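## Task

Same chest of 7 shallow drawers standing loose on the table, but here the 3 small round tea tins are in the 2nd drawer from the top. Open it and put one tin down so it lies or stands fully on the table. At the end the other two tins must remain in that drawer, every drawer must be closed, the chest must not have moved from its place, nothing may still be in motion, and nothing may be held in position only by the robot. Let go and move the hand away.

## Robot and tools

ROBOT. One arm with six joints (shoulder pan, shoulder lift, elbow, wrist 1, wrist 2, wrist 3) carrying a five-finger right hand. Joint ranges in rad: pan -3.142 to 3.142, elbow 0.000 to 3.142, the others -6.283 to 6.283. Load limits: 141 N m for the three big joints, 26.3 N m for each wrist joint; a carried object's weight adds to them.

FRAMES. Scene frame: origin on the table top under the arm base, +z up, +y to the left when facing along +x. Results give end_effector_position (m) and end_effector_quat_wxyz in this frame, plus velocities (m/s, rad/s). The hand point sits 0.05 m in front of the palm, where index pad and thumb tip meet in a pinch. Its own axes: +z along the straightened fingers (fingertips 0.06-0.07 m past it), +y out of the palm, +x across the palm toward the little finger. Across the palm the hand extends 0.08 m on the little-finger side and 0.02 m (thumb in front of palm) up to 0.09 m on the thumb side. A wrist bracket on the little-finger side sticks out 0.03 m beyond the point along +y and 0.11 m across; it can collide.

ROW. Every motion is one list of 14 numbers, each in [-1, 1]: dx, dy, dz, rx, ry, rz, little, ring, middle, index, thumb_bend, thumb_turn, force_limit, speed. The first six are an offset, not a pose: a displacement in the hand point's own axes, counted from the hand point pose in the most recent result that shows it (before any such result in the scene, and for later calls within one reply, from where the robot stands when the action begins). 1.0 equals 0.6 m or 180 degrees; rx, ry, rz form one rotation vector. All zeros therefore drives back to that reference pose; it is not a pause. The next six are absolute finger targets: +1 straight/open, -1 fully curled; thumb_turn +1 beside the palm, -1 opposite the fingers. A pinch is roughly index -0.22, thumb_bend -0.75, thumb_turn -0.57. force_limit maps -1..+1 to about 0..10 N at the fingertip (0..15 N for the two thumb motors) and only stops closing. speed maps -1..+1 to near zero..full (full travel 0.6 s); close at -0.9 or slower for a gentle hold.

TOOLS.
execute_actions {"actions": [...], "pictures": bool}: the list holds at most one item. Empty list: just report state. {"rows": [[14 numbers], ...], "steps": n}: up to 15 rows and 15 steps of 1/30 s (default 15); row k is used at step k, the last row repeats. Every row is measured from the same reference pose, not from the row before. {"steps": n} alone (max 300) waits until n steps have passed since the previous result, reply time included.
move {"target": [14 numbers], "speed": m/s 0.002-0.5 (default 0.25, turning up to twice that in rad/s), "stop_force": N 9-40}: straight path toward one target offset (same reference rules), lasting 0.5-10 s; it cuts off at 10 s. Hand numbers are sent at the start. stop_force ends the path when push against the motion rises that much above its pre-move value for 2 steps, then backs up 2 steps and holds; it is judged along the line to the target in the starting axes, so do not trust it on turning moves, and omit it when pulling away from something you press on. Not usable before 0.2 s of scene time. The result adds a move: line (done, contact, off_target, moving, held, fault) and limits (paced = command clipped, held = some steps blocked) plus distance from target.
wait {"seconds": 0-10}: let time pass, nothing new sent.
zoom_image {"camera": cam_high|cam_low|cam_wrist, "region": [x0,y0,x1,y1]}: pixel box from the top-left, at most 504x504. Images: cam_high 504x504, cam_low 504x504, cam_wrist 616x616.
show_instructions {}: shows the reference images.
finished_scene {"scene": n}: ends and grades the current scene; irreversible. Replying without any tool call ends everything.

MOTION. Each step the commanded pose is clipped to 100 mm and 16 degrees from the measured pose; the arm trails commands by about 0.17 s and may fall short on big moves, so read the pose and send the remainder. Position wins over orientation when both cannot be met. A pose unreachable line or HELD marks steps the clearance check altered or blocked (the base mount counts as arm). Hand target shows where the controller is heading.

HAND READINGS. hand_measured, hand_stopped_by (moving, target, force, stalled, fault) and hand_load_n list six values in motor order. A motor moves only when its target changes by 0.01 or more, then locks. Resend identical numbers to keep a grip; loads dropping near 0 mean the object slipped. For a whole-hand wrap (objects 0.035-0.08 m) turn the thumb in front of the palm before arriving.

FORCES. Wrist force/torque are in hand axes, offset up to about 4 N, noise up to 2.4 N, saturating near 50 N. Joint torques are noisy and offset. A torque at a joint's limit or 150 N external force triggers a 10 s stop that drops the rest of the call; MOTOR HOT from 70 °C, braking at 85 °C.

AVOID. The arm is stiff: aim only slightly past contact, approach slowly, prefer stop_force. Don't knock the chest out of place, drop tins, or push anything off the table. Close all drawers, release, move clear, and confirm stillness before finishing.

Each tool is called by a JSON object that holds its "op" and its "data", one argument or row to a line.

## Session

{"op": "execute_actions", "data": {
  "actions": []
}}

Scene clock: 0.00 s of 6600.00 s.
end_effector_position=(+0.5029, +0.0067, +0.1829) hand_measured=(+1.000, +1.000, +1.000, +1.000, +1.000, +1.000) hand_load_n=(+0.0, +0.0, +0.0, +0.0, +0.0, +0.0) hand_stopped_by=(target, target, target, target, target, target) hand_force_limit=0.00 hand_speed=-0.80 end_effector_quat_wxyz=(+0.230, -0.167, +0.809, +0.514) end_effector_velocity=(-0.000, +0.000, -0.000) end_effector_angular_velocity=(+0.001, +0.001, +0.000)
Joint positions: [-0.756 -0.848  1.664  0.997  0.748 -3.058]
Joint velocities: [-0.     0.001  0.001 -0.    -0.    -0.   ]
Joint torques (N m, as the arm reports them, + toward a larger angle): no reading
Wrist force (N, on the end effector, along its own x y z axes, offset not removed): no reading
Wrist torque (N m, same axes, about the end effector's origin, offset not removed): no reading
Hand target: +0.503, +0.007, +0.183; +0.230, -0.167, +0.809, +0.514

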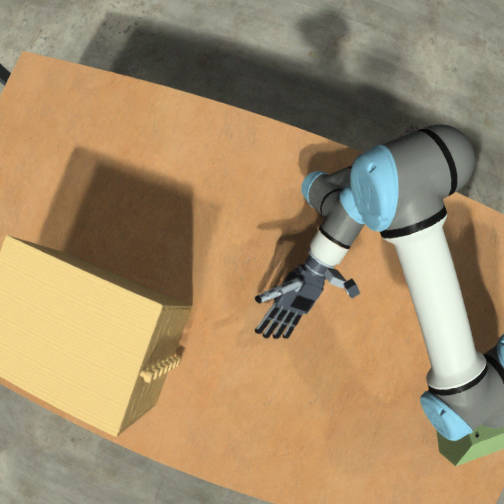

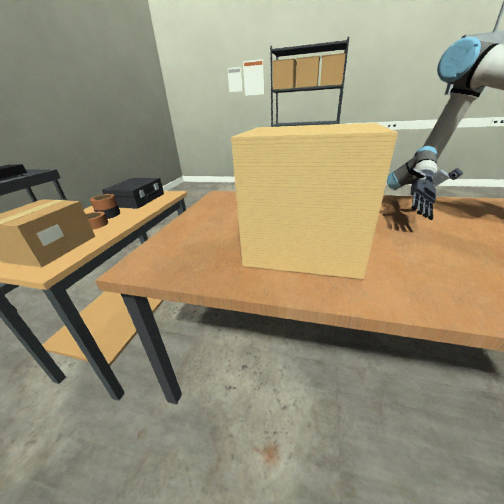

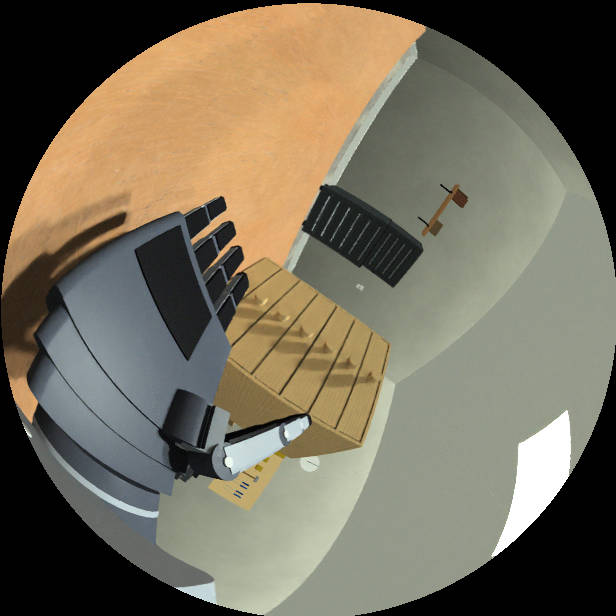

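{"op": "zoom_image", "data": {
  "camera": "cam_high",
  "region": [100, 280, 260, 440]
}}

{"op": "zoom_image", "data": {
  "camera": "cam_wrist",
  "region": [200, 240, 440, 480]
}}

Region (100, 280, 260, 440) of cam_high's 504x504 image, scaled by 3.150, with more detail than that image has.

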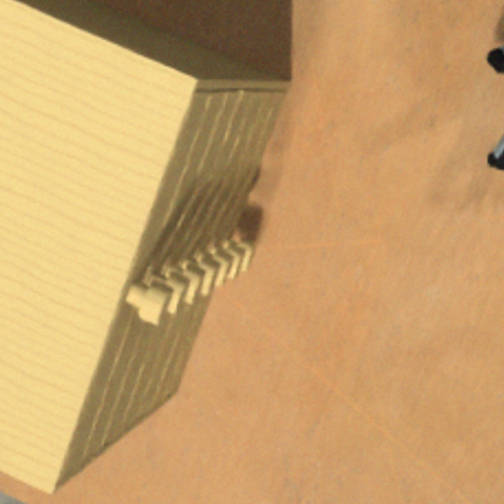

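Region (200, 240, 440, 480) of cam_wrist's 616x616 image, scaled by 2.100, with more detail than that image has.

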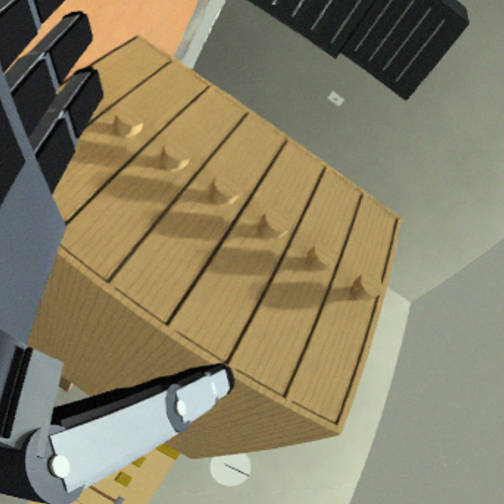

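{"op": "move", "data": {
  "target": [-0.284,0.166,0.203,-0.129,0.069,0.688,1,1,1,0.35,-0.6,-0.57,0,0.5],
  "speed": 0.4
}}

{"op": "zoom_image", "data": {
  "camera": "cam_high",
  "region": [120, 280, 280, 440]
}}

{"op": "zoom_image", "data": {
  "camera": "cam_wrist",
  "region": [220, 100, 480, 400]
}}

Scene clock: 12.90 s of 6600.00 s.
end_effector_position=(+0.6199, +0.1645, +0.3063) hand_measured=(+1.000, +1.000, +1.000, +0.350, -0.600, -0.570) hand_load_n=(+0.0, +0.0, +0.0, +0.0, +0.0, +0.0) hand_stopped_by=(target, target, target, target, target, target) hand_force_limit=0.00 hand_speed=0.50 end_effector_quat_wxyz=(-0.445, +0.549, +0.446, +0.550) end_effector_velocity=(-0.001, +0.000, -0.001) end_effector_angular_velocity=(-0.008, +0.010, -0.012)
Joint positions: [-0.288 -0.995  1.691  0.787  0.393 -0.332]
Joint velocities: [ 0.003 -0.014  0.009 -0.04   0.006  0.051]
Joint torques (N m, as the arm reports them, + toward a larger angle): [ 31.7  -47.85   9.65   0.04   1.16   1.47]
Wrist force (N, on the end effector, along its own x y z axes, offset not removed): [1.9 -1.5 1.1]
Wrist torque (N m, same axes, about the end effector's origin, offset not removed): [-0.37 -0.06 0.39]
Hand target: +0.620, +0.165, +0.306; -0.444, +0.550, +0.445, +0.550
Off the commanded pose: 0.000 m, 0 deg.
After step 90, 6.33 s passed at rest.
move: done

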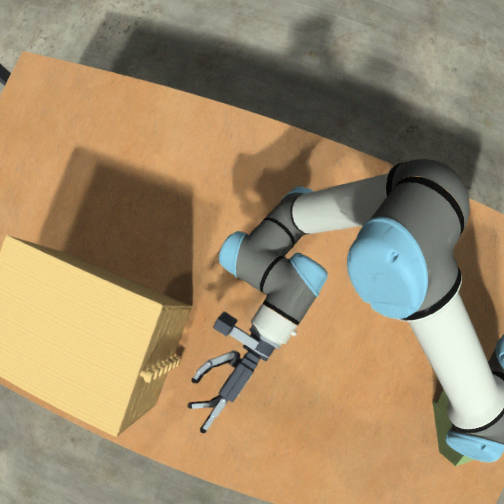

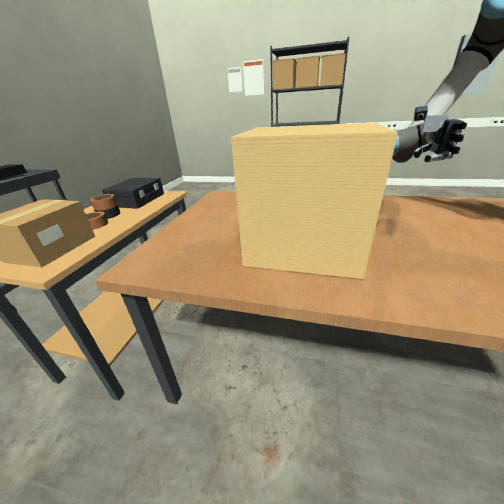

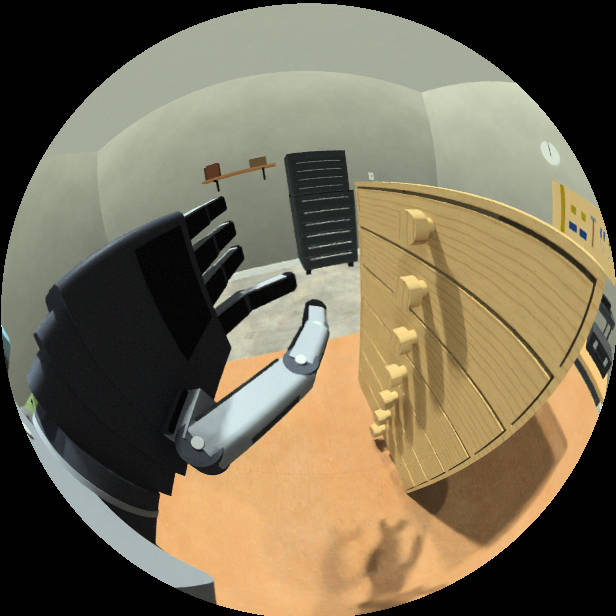

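Region (120, 280, 280, 440) of cam_high's 504x504 image, scaled by 3.150, with more detail than that image has.

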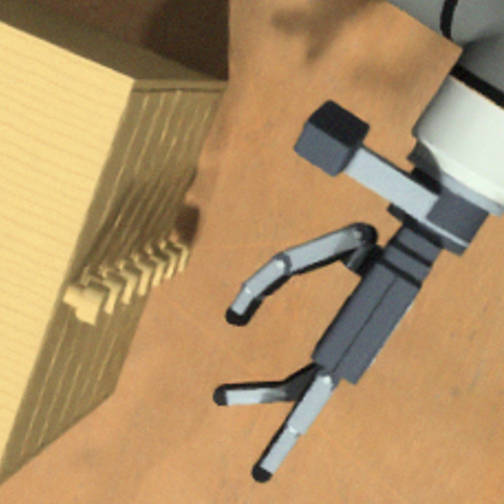

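Region (220, 100, 480, 400) of cam_wrist's 616x616 image, scaled by 1.680, with more detail than that image has; it fills the left 437 columns of this view, and the rest is white.

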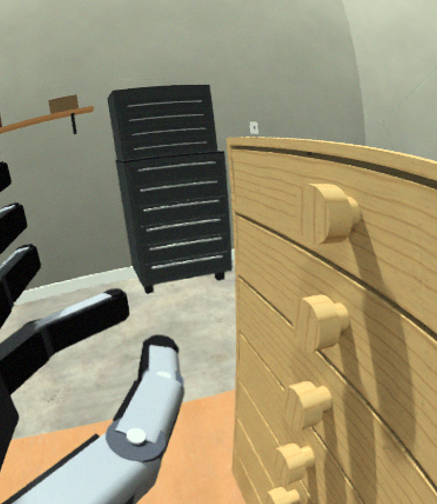

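{"op": "move", "data": {
  "target": [-0.003,0.088,0.024,0,0,0,1,1,1,0.35,-0.6,-0.57,0,0.5],
  "speed": 0.1
}}

{"op": "zoom_image", "data": {
  "camera": "cam_high",
  "region": [130, 310, 230, 410]
}}

{"op": "zoom_image", "data": {
  "camera": "cam_wrist",
  "region": [220, 150, 460, 390]
}}

Scene clock: 23.07 s of 6600.00 s.
end_effector_position=(+0.6742, +0.1675, +0.3046) hand_measured=(+1.000, +1.000, +1.000, +0.350, -0.600, -0.570) hand_load_n=(+0.0, +0.0, +0.0, +0.0, +0.0, +0.0) hand_stopped_by=(target, target, target, target, target, target) hand_force_limit=0.00 hand_speed=0.50 end_effector_quat_wxyz=(-0.445, +0.549, +0.446, +0.550) end_effector_velocity=(+0.002, +0.000, -0.001) end_effector_angular_velocity=(+0.000, +0.001, +0.000)
Joint positions: [-0.249 -0.924  1.495  0.819  0.398 -0.231]
Joint velocities: [ 0.001  0.004 -0.008  0.002  0.001  0.004]
Joint torques (N m, as the arm reports them, + toward a larger angle): [ 33.98 -30.69 -24.16   4.28   1.05   1.42]
Wrist force (N, on the end effector, along its own x y z axes, offset not removed): [1.8 1.5 -0.5]
Wrist torque (N m, same axes, about the end effector's origin, offset not removed): [0.36 -0.10 0.39]
Hand target: +0.674, +0.168, +0.305; -0.445, +0.549, +0.446, +0.550
Off the commanded pose: 0.000 m, 0 deg.
After step 90, 6.10 s passed at rest.
move: done

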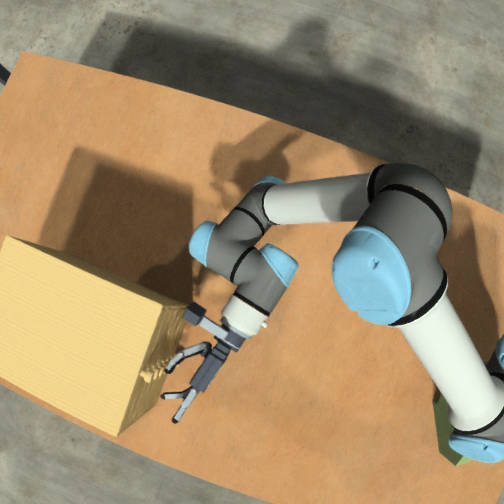

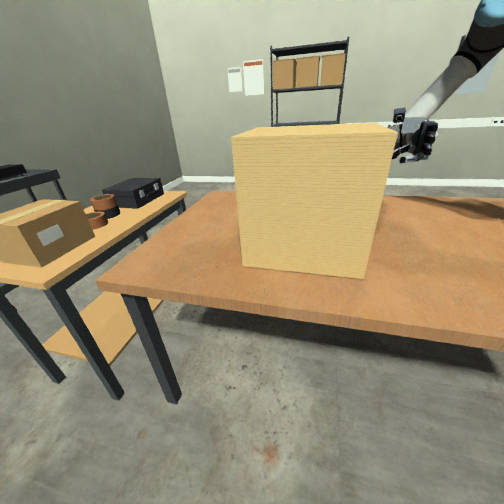

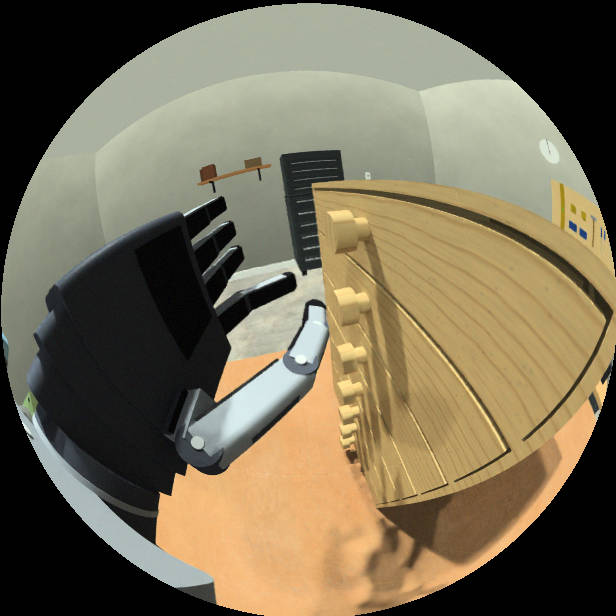

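Region (130, 310, 230, 410) of cam_high's 504x504 image, scaled by 5.040, with more detail than that image has.

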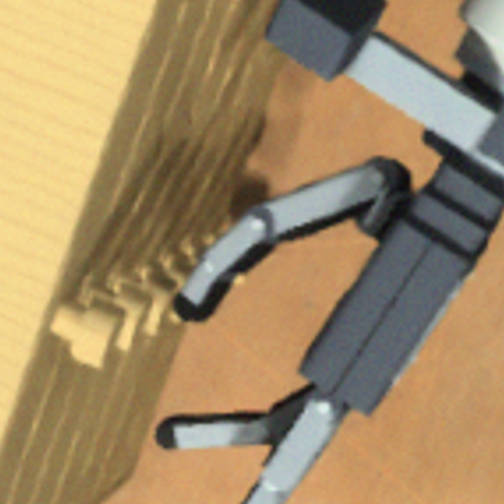

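Region (220, 150, 460, 390) of cam_wrist's 616x616 image, scaled by 2.100, with more detail than that image has.

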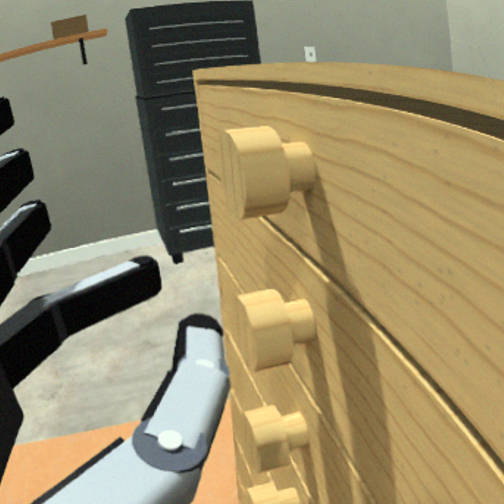

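{"op": "execute_actions", "data": {
  "actions": []
}}

Scene clock: 29.73 s of 6600.00 s.
end_effector_position=(+0.6745, +0.1676, +0.3046) hand_measured=(+1.000, +1.000, +1.000, +0.350, -0.600, -0.570) hand_load_n=(+0.0, +0.0, +0.0, +0.0, +0.0, +0.0) hand_stopped_by=(target, target, target, target, target, target) hand_force_limit=0.00 hand_speed=0.50 end_effector_quat_wxyz=(-0.445, +0.549, +0.446, +0.550) end_effector_velocity=(-0.000, +0.001, +0.000) end_effector_angular_velocity=(+0.001, +0.000, +0.001)
Joint positions: [-0.249 -0.924  1.494  0.819  0.398 -0.23 ]
Joint velocities: [ 0.001 -0.     0.    -0.    -0.     0.   ]
Joint torques (N m, as the arm reports them, + toward a larger angle): [ 35.01 -30.15 -23.67   4.22   1.01   1.62]
Wrist force (N, on the end effector, along its own x y z axes, offset not removed): [4.1 0.1 -0.5]
Wrist torque (N m, same axes, about the end effector's origin, offset not removed): [-0.02 -0.23 0.47]
Hand target: +0.674, +0.168, +0.305; -0.445, +0.549, +0.446, +0.550
Off the commanded pose: 0.000 m, 0 deg.
Steps of this call (steps 1 to 90: nothing new was sent; then 3.67 s passed at rest). Readings (end_effector_position | what the end effector reports):
1: (+0.6743, +0.1675, +0.3046) | hand_measured=(+1.000, +1.000, +1.000, +0.350, -0.600, -0.570) hand_load_n=(+0.0, +0.0, +0.0, +0.0, +0.0, +0.0) hand_stopped_by=(target, target, target, target, target, target) hand_force_limit=0.00 hand_speed=0.50
2: (+0.6743, +0.1676, +0.3046) | hand_measured=(+1.000, +1.000, +1.000, +0.350, -0.600, -0.570) hand_load_n=(+0.0, +0.0, +0.0, +0.0, +0.0, +0.0) hand_stopped_by=(target, target, target, target, target, target) hand_force_limit=0.00 hand_speed=0.50
4: (+0.6744, +0.1676, +0.3046) | hand_measured=(+1.000, +1.000, +1.000, +0.350, -0.600, -0.570) hand_load_n=(+0.0, +0.0, +0.0, +0.0, +0.0, +0.0) hand_stopped_by=(target, target, target, target, target, target) hand_force_limit=0.00 hand_speed=0.50
8: (+0.6745, +0.1676, +0.3046) | hand_measured=(+1.000, +1.000, +1.000, +0.350, -0.600, -0.570) hand_load_n=(+0.0, +0.0, +0.0, +0.0, +0.0, +0.0) hand_stopped_by=(target, target, target, target, target, target) hand_force_limit=0.00 hand_speed=0.50
90: the state above

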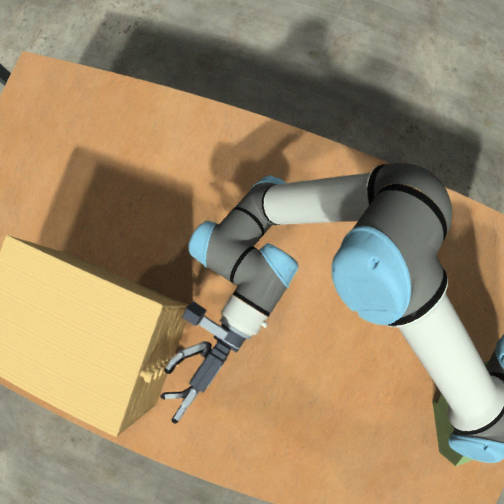

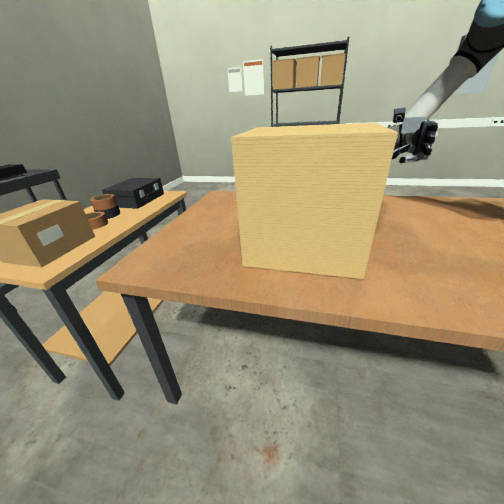

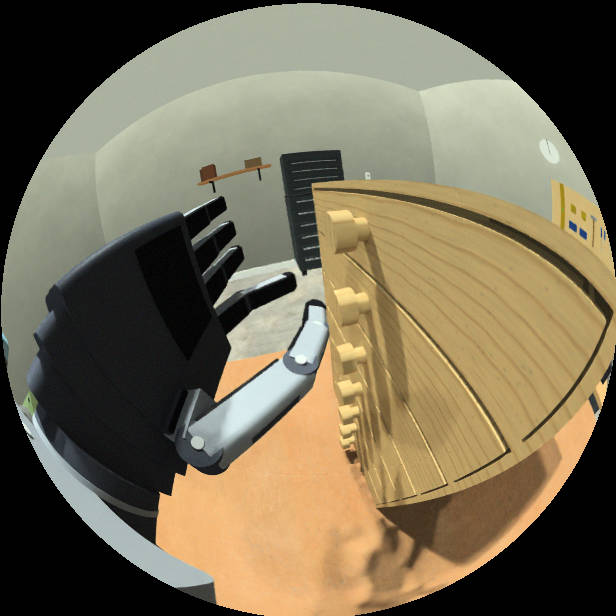

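{"op": "move", "data": {
  "target": [0,-0.008,0.028,0,0,0,1,1,1,0.4,-0.55,-0.57,0,0.5],
  "speed": 0.04
}}

{"op": "zoom_image", "data": {
  "camera": "cam_high",
  "region": [120,310,240,430]
}}

Scene clock: 35.93 s of 6600.00 s.
end_effector_position=(+0.6732, +0.1848, +0.3045) hand_measured=(+1.000, +1.000, +1.000, +0.400, -0.550, -0.570) hand_load_n=(+0.0, +0.0, +0.0, +0.0, +0.0, +0.0) hand_stopped_by=(target, target, target, target, target, target) hand_force_limit=0.00 hand_speed=0.50 end_effector_quat_wxyz=(-0.445, +0.549, +0.446, +0.550) end_effector_velocity=(-0.001, +0.003, -0.001) end_effector_angular_velocity=(-0.000, +0.001, -0.000)
Joint positions: [-0.219 -0.923  1.496  0.746  0.405 -0.155]
Joint velocities: [ 0.005  0.     0.002 -0.014  0.001  0.014]
Joint torques (N m, as the arm reports them, + toward a larger angle): [ 35.53 -49.33   6.56   0.     1.03   1.89]
Wrist force (N, on the end effector, along its own x y z axes, offset not removed): [1.6 2.4 -0.2]
Wrist torque (N m, same axes, about the end effector's origin, offset not removed): [0.57 0.06 0.44]
Hand target: +0.673, +0.185, +0.305; -0.445, +0.549, +0.446, +0.550
Off the commanded pose: 0.000 m, 0 deg.
After step 90, 2.37 s passed at rest.
move: done

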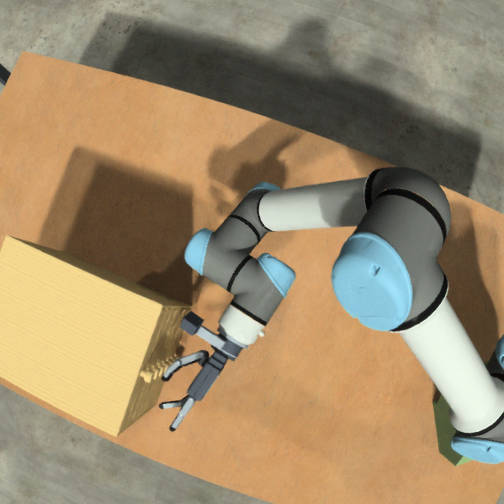

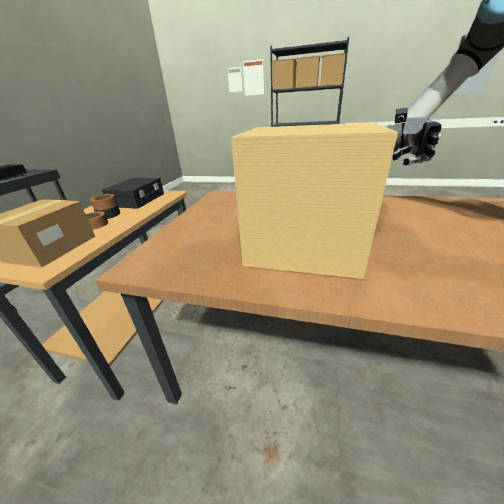

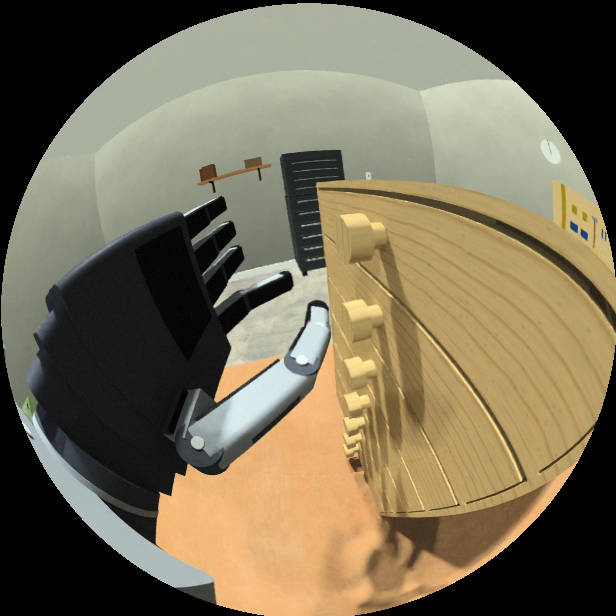

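Region (120, 310, 240, 430) of cam_high's 504x504 image, scaled by 4.200, with more detail than that image has.

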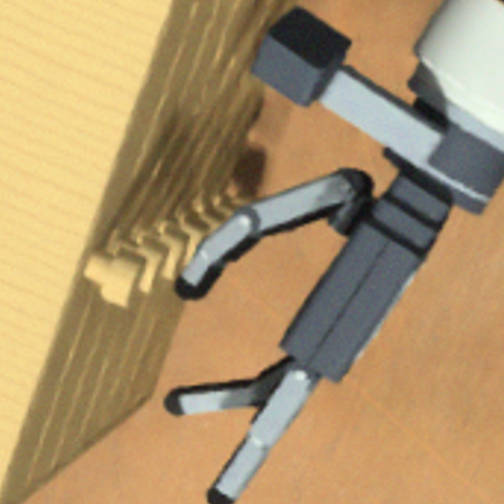

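{"op": "move", "data": {
  "target": [-0.005,0.013,0.033,0,0,0,1,1,1,0.4,-0.55,-0.57,0,0.5],
  "speed": 0.04
}}

{"op": "zoom_image", "data": {
  "camera": "cam_high",
  "region": [120,310,240,430]
}}

Scene clock: 41.03 s of 6600.00 s.
end_effector_position=(+0.6848, +0.2023, +0.3016) hand_measured=(+1.000, +1.000, +1.000, +0.400, -0.550, -0.570) hand_load_n=(+0.0, +0.0, +0.0, +0.0, +0.0, +0.0) hand_stopped_by=(target, target, target, target, target, target) hand_force_limit=0.00 hand_speed=0.50 end_effector_quat_wxyz=(-0.445, +0.549, +0.446, +0.550) end_effector_velocity=(+0.001, +0.002, -0.000) end_effector_angular_velocity=(-0.000, +0.001, -0.001)
Joint positions: [-0.184 -0.897  1.45   0.691  0.414 -0.073]
Joint velocities: [ 0.004  0.002 -0.005 -0.009  0.002  0.013]
Joint torques (N m, as the arm reports them, + toward a larger angle): [ 34.65 -31.07 -22.36   0.16   1.18   1.68]
Wrist force (N, on the end effector, along its own x y z axes, offset not removed): [3.0 2.6 1.3]
Wrist torque (N m, same axes, about the end effector's origin, offset not removed): [0.34 -0.30 0.36]
Hand target: +0.685, +0.203, +0.302; -0.445, +0.549, +0.446, +0.550
Off the commanded pose: 0.000 m, 0 deg.
After step 90, 1.20 s passed at rest.
move: done

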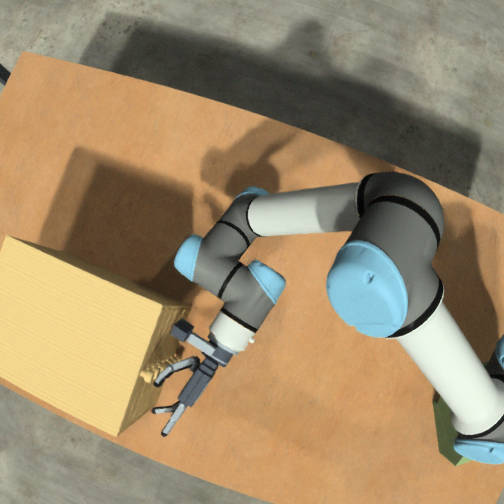

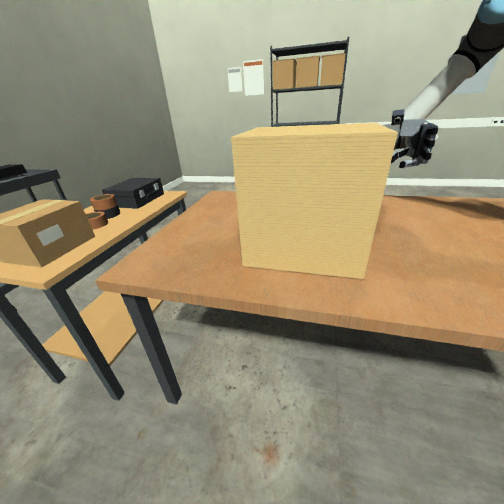

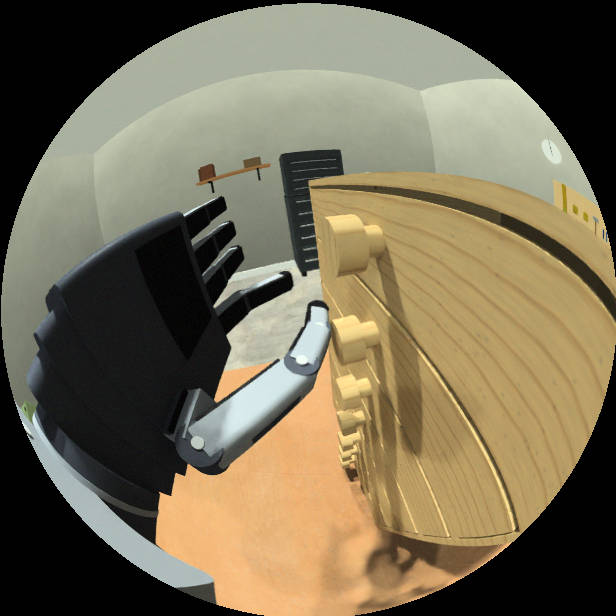

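Region (120, 310, 240, 430) of cam_high's 504x504 image, scaled by 4.200, with more detail than that image has.

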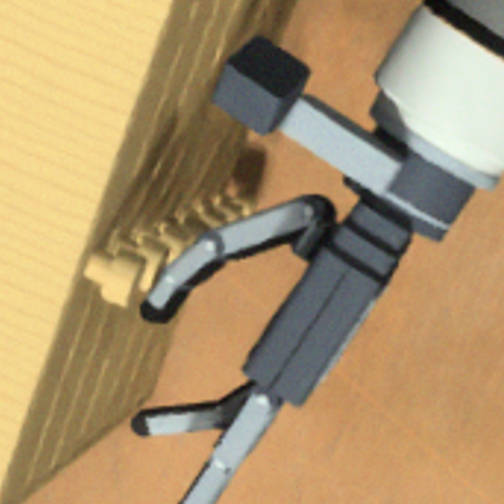

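{"op": "move", "data": {
  "target": [0,-0.035,-0.008,0,0,0,1,1,1,0.4,-0.55,-0.57,0,0.5],
  "speed": 0.08
}}

{"op": "move", "data": {
  "target": [0.002,0.018,-0.084,0,0,0,1,1,1,0.4,-0.55,-0.57,0,0.5],
  "speed": 0.08
}}

{"op": "zoom_image", "data": {
  "camera": "cam_high",
  "region": [120,310,240,430]
}}

Scene clock: 47.40 s of 6600.00 s.
end_effector_position=(+0.6635, +0.2020, +0.3015) hand_measured=(+1.000, +1.000, +1.000, +0.400, -0.550, -0.570) hand_load_n=(+0.0, +0.0, +0.0, +0.0, +0.0, +0.0) hand_stopped_by=(target, target, target, target, target, target) hand_force_limit=0.00 hand_speed=0.50 end_effector_quat_wxyz=(-0.445, +0.549, +0.446, +0.550) end_effector_velocity=(-0.003, +0.000, +0.000) end_effector_angular_velocity=(+0.001, +0.002, +0.000)
Joint positions: [-0.194 -0.927  1.528  0.665  0.411 -0.097]
Joint velocities: [-0.001 -0.003  0.009 -0.003 -0.001 -0.001]
Joint torques (N m, as the arm reports them, + toward a larger angle): [  9.63 -50.38   5.53   0.3   -4.34  -1.68]
Wrist force (N, on the end effector, along its own x y z axes, offset not removed): [0.3 0.2 -0.6]
Wrist torque (N m, same axes, about the end effector's origin, offset not removed): [0.04 0.35 0.23]
Hand target: +0.663, +0.202, +0.302; -0.445, +0.549, +0.446, +0.550
Off the commanded pose: 0.000 m, 0 deg.
After step 90, 2.50 s passed at rest.
move: done

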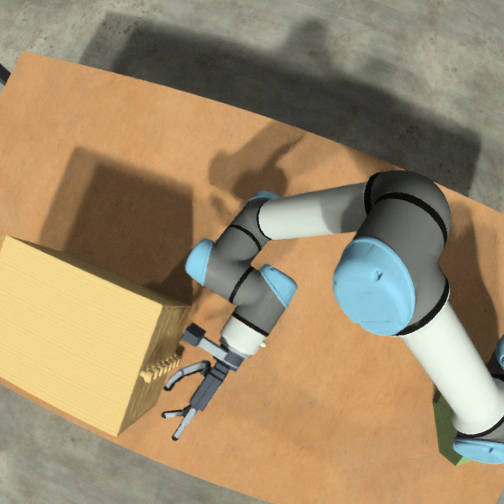

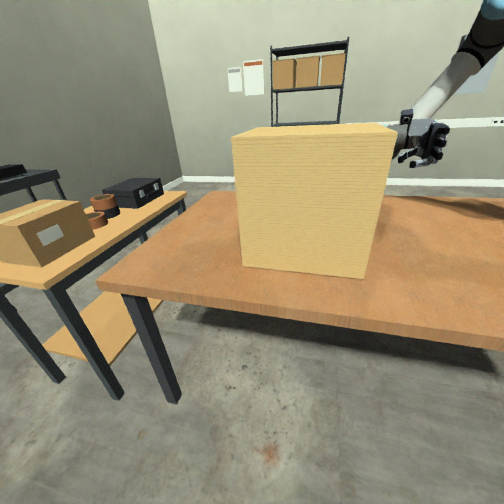

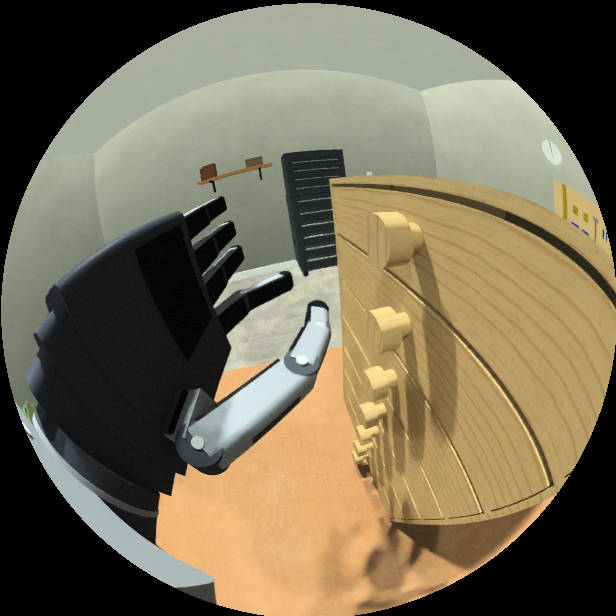

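Scene clock: 48.53 s of 6600.00 s.
end_effector_position=(+0.6636, +0.1507, +0.3028) hand_measured=(+1.000, +1.000, +1.000, +0.400, -0.550, -0.570) hand_load_n=(+0.0, +0.0, +0.0, +0.0, +0.0, +0.0) hand_stopped_by=(target, target, target, target, target, target) hand_force_limit=0.00 hand_speed=0.50 end_effector_quat_wxyz=(-0.445, +0.549, +0.446, +0.550) end_effector_velocity=(+0.001, -0.002, +0.000) end_effector_angular_velocity=(+0.000, -0.004, +0.002)
Joint positions: [-0.288 -0.937  1.536  0.882  0.393 -0.33 ]
Joint velocities: [-0.004  0.003 -0.005  0.018 -0.    -0.019]
Joint torques (N m, as the arm reports them, + toward a larger angle): [  9.75 -29.   -23.43   4.45  -4.26  -1.75]
Wrist force (N, on the end effector, along its own x y z axes, offset not removed): [1.8 0.4 -1.0]
Wrist torque (N m, same axes, about the end effector's origin, offset not removed): [0.09 -0.01 0.40]
Hand target: +0.664, +0.150, +0.303; -0.445, +0.549, +0.446, +0.550
Off the commanded pose: 0.000 m, 0 deg.
move: done

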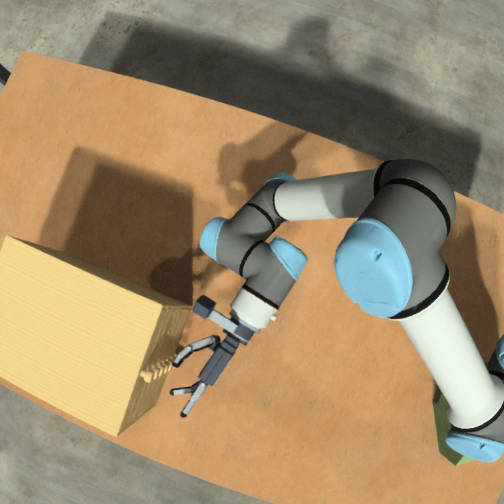

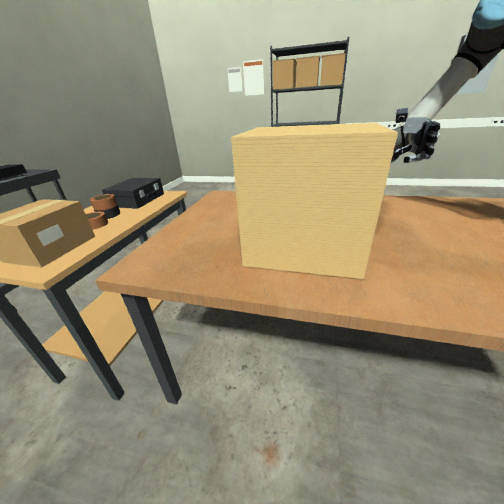

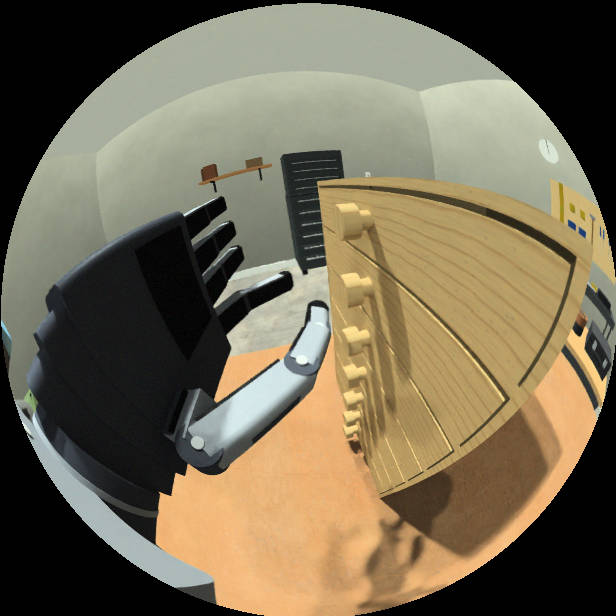

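Region (120, 310, 240, 430) of cam_high's 504x504 image, scaled by 4.200, with more detail than that image has.

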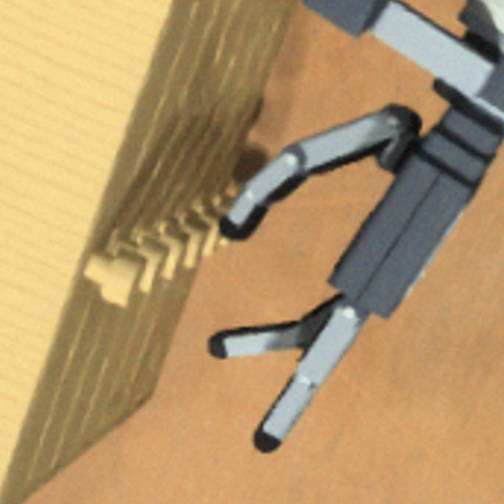

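{"op": "move", "data": {
  "target": [0,0.062,0.013,0,0,0,1,1,1,0.4,-0.55,-0.57,0,0.5],
  "speed": 0.025,
  "stop_force": 12
}}

{"op": "zoom_image", "data": {
  "camera": "cam_high",
  "region": [100,310,220,430]
}}

Scene clock: 51.80 s of 6600.00 s.
end_effector_position=(+0.7014, +0.1506, +0.3028) hand_measured=(+1.000, +1.000, +1.000, +0.400, -0.550, -0.570) hand_load_n=(+0.0, +0.0, +0.0, +0.0, +0.0, +0.0) hand_stopped_by=(target, target, target, target, target, target) hand_force_limit=0.00 hand_speed=0.50 end_effector_quat_wxyz=(-0.445, +0.549, +0.446, +0.550) end_effector_velocity=(+0.002, +0.000, -0.000) end_effector_angular_velocity=(+0.000, +0.001, +0.001)
Joint positions: [-0.265 -0.884  1.391  0.919  0.395 -0.271]
Joint velocities: [ 0.002  0.004 -0.009  0.003  0.     0.003]
Joint torques (N m, as the arm reports them, + toward a larger angle): [ 36.55 -31.92 -24.77   4.26   1.1    1.64]
Wrist force (N, on the end effector, along its own x y z axes, offset not removed): [0.6 2.4 1.4]
Wrist torque (N m, same axes, about the end effector's origin, offset not removed): [0.30 0.06 0.35]
Hand target: +0.702, +0.151, +0.303; -0.445, +0.549, +0.446, +0.550
Off the commanded pose: 0.000 m, 0 deg.
move: done

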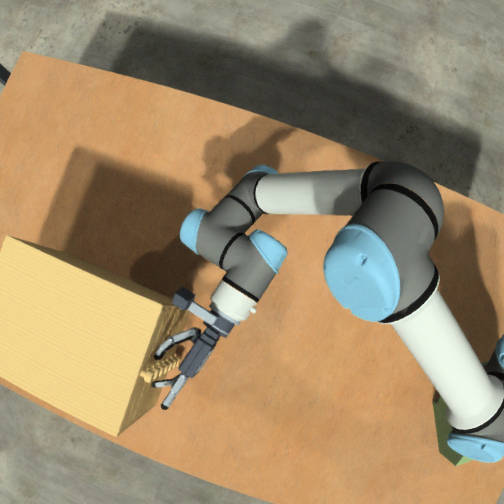

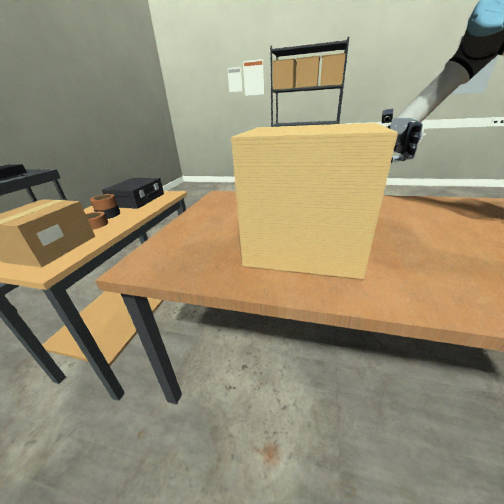

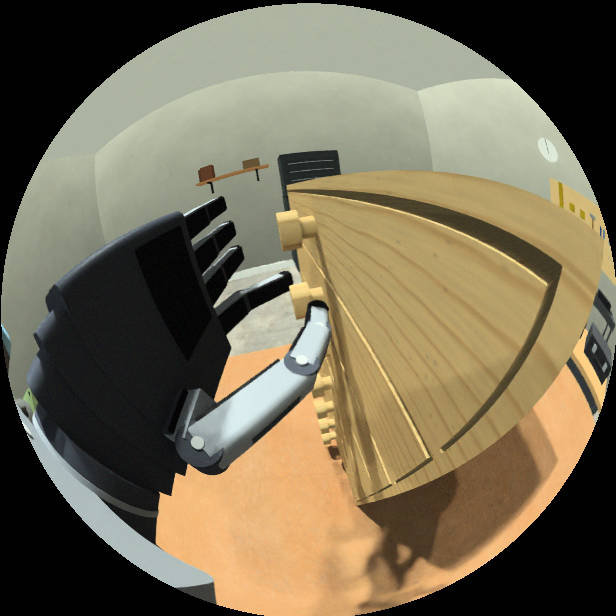

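Region (100, 310, 220, 430) of cam_high's 504x504 image, scaled by 4.200, with more detail than that image has.

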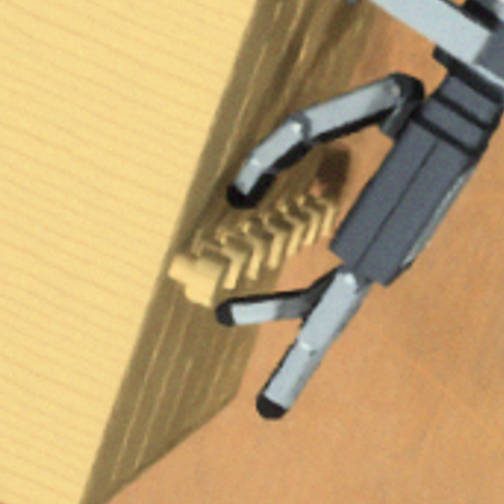

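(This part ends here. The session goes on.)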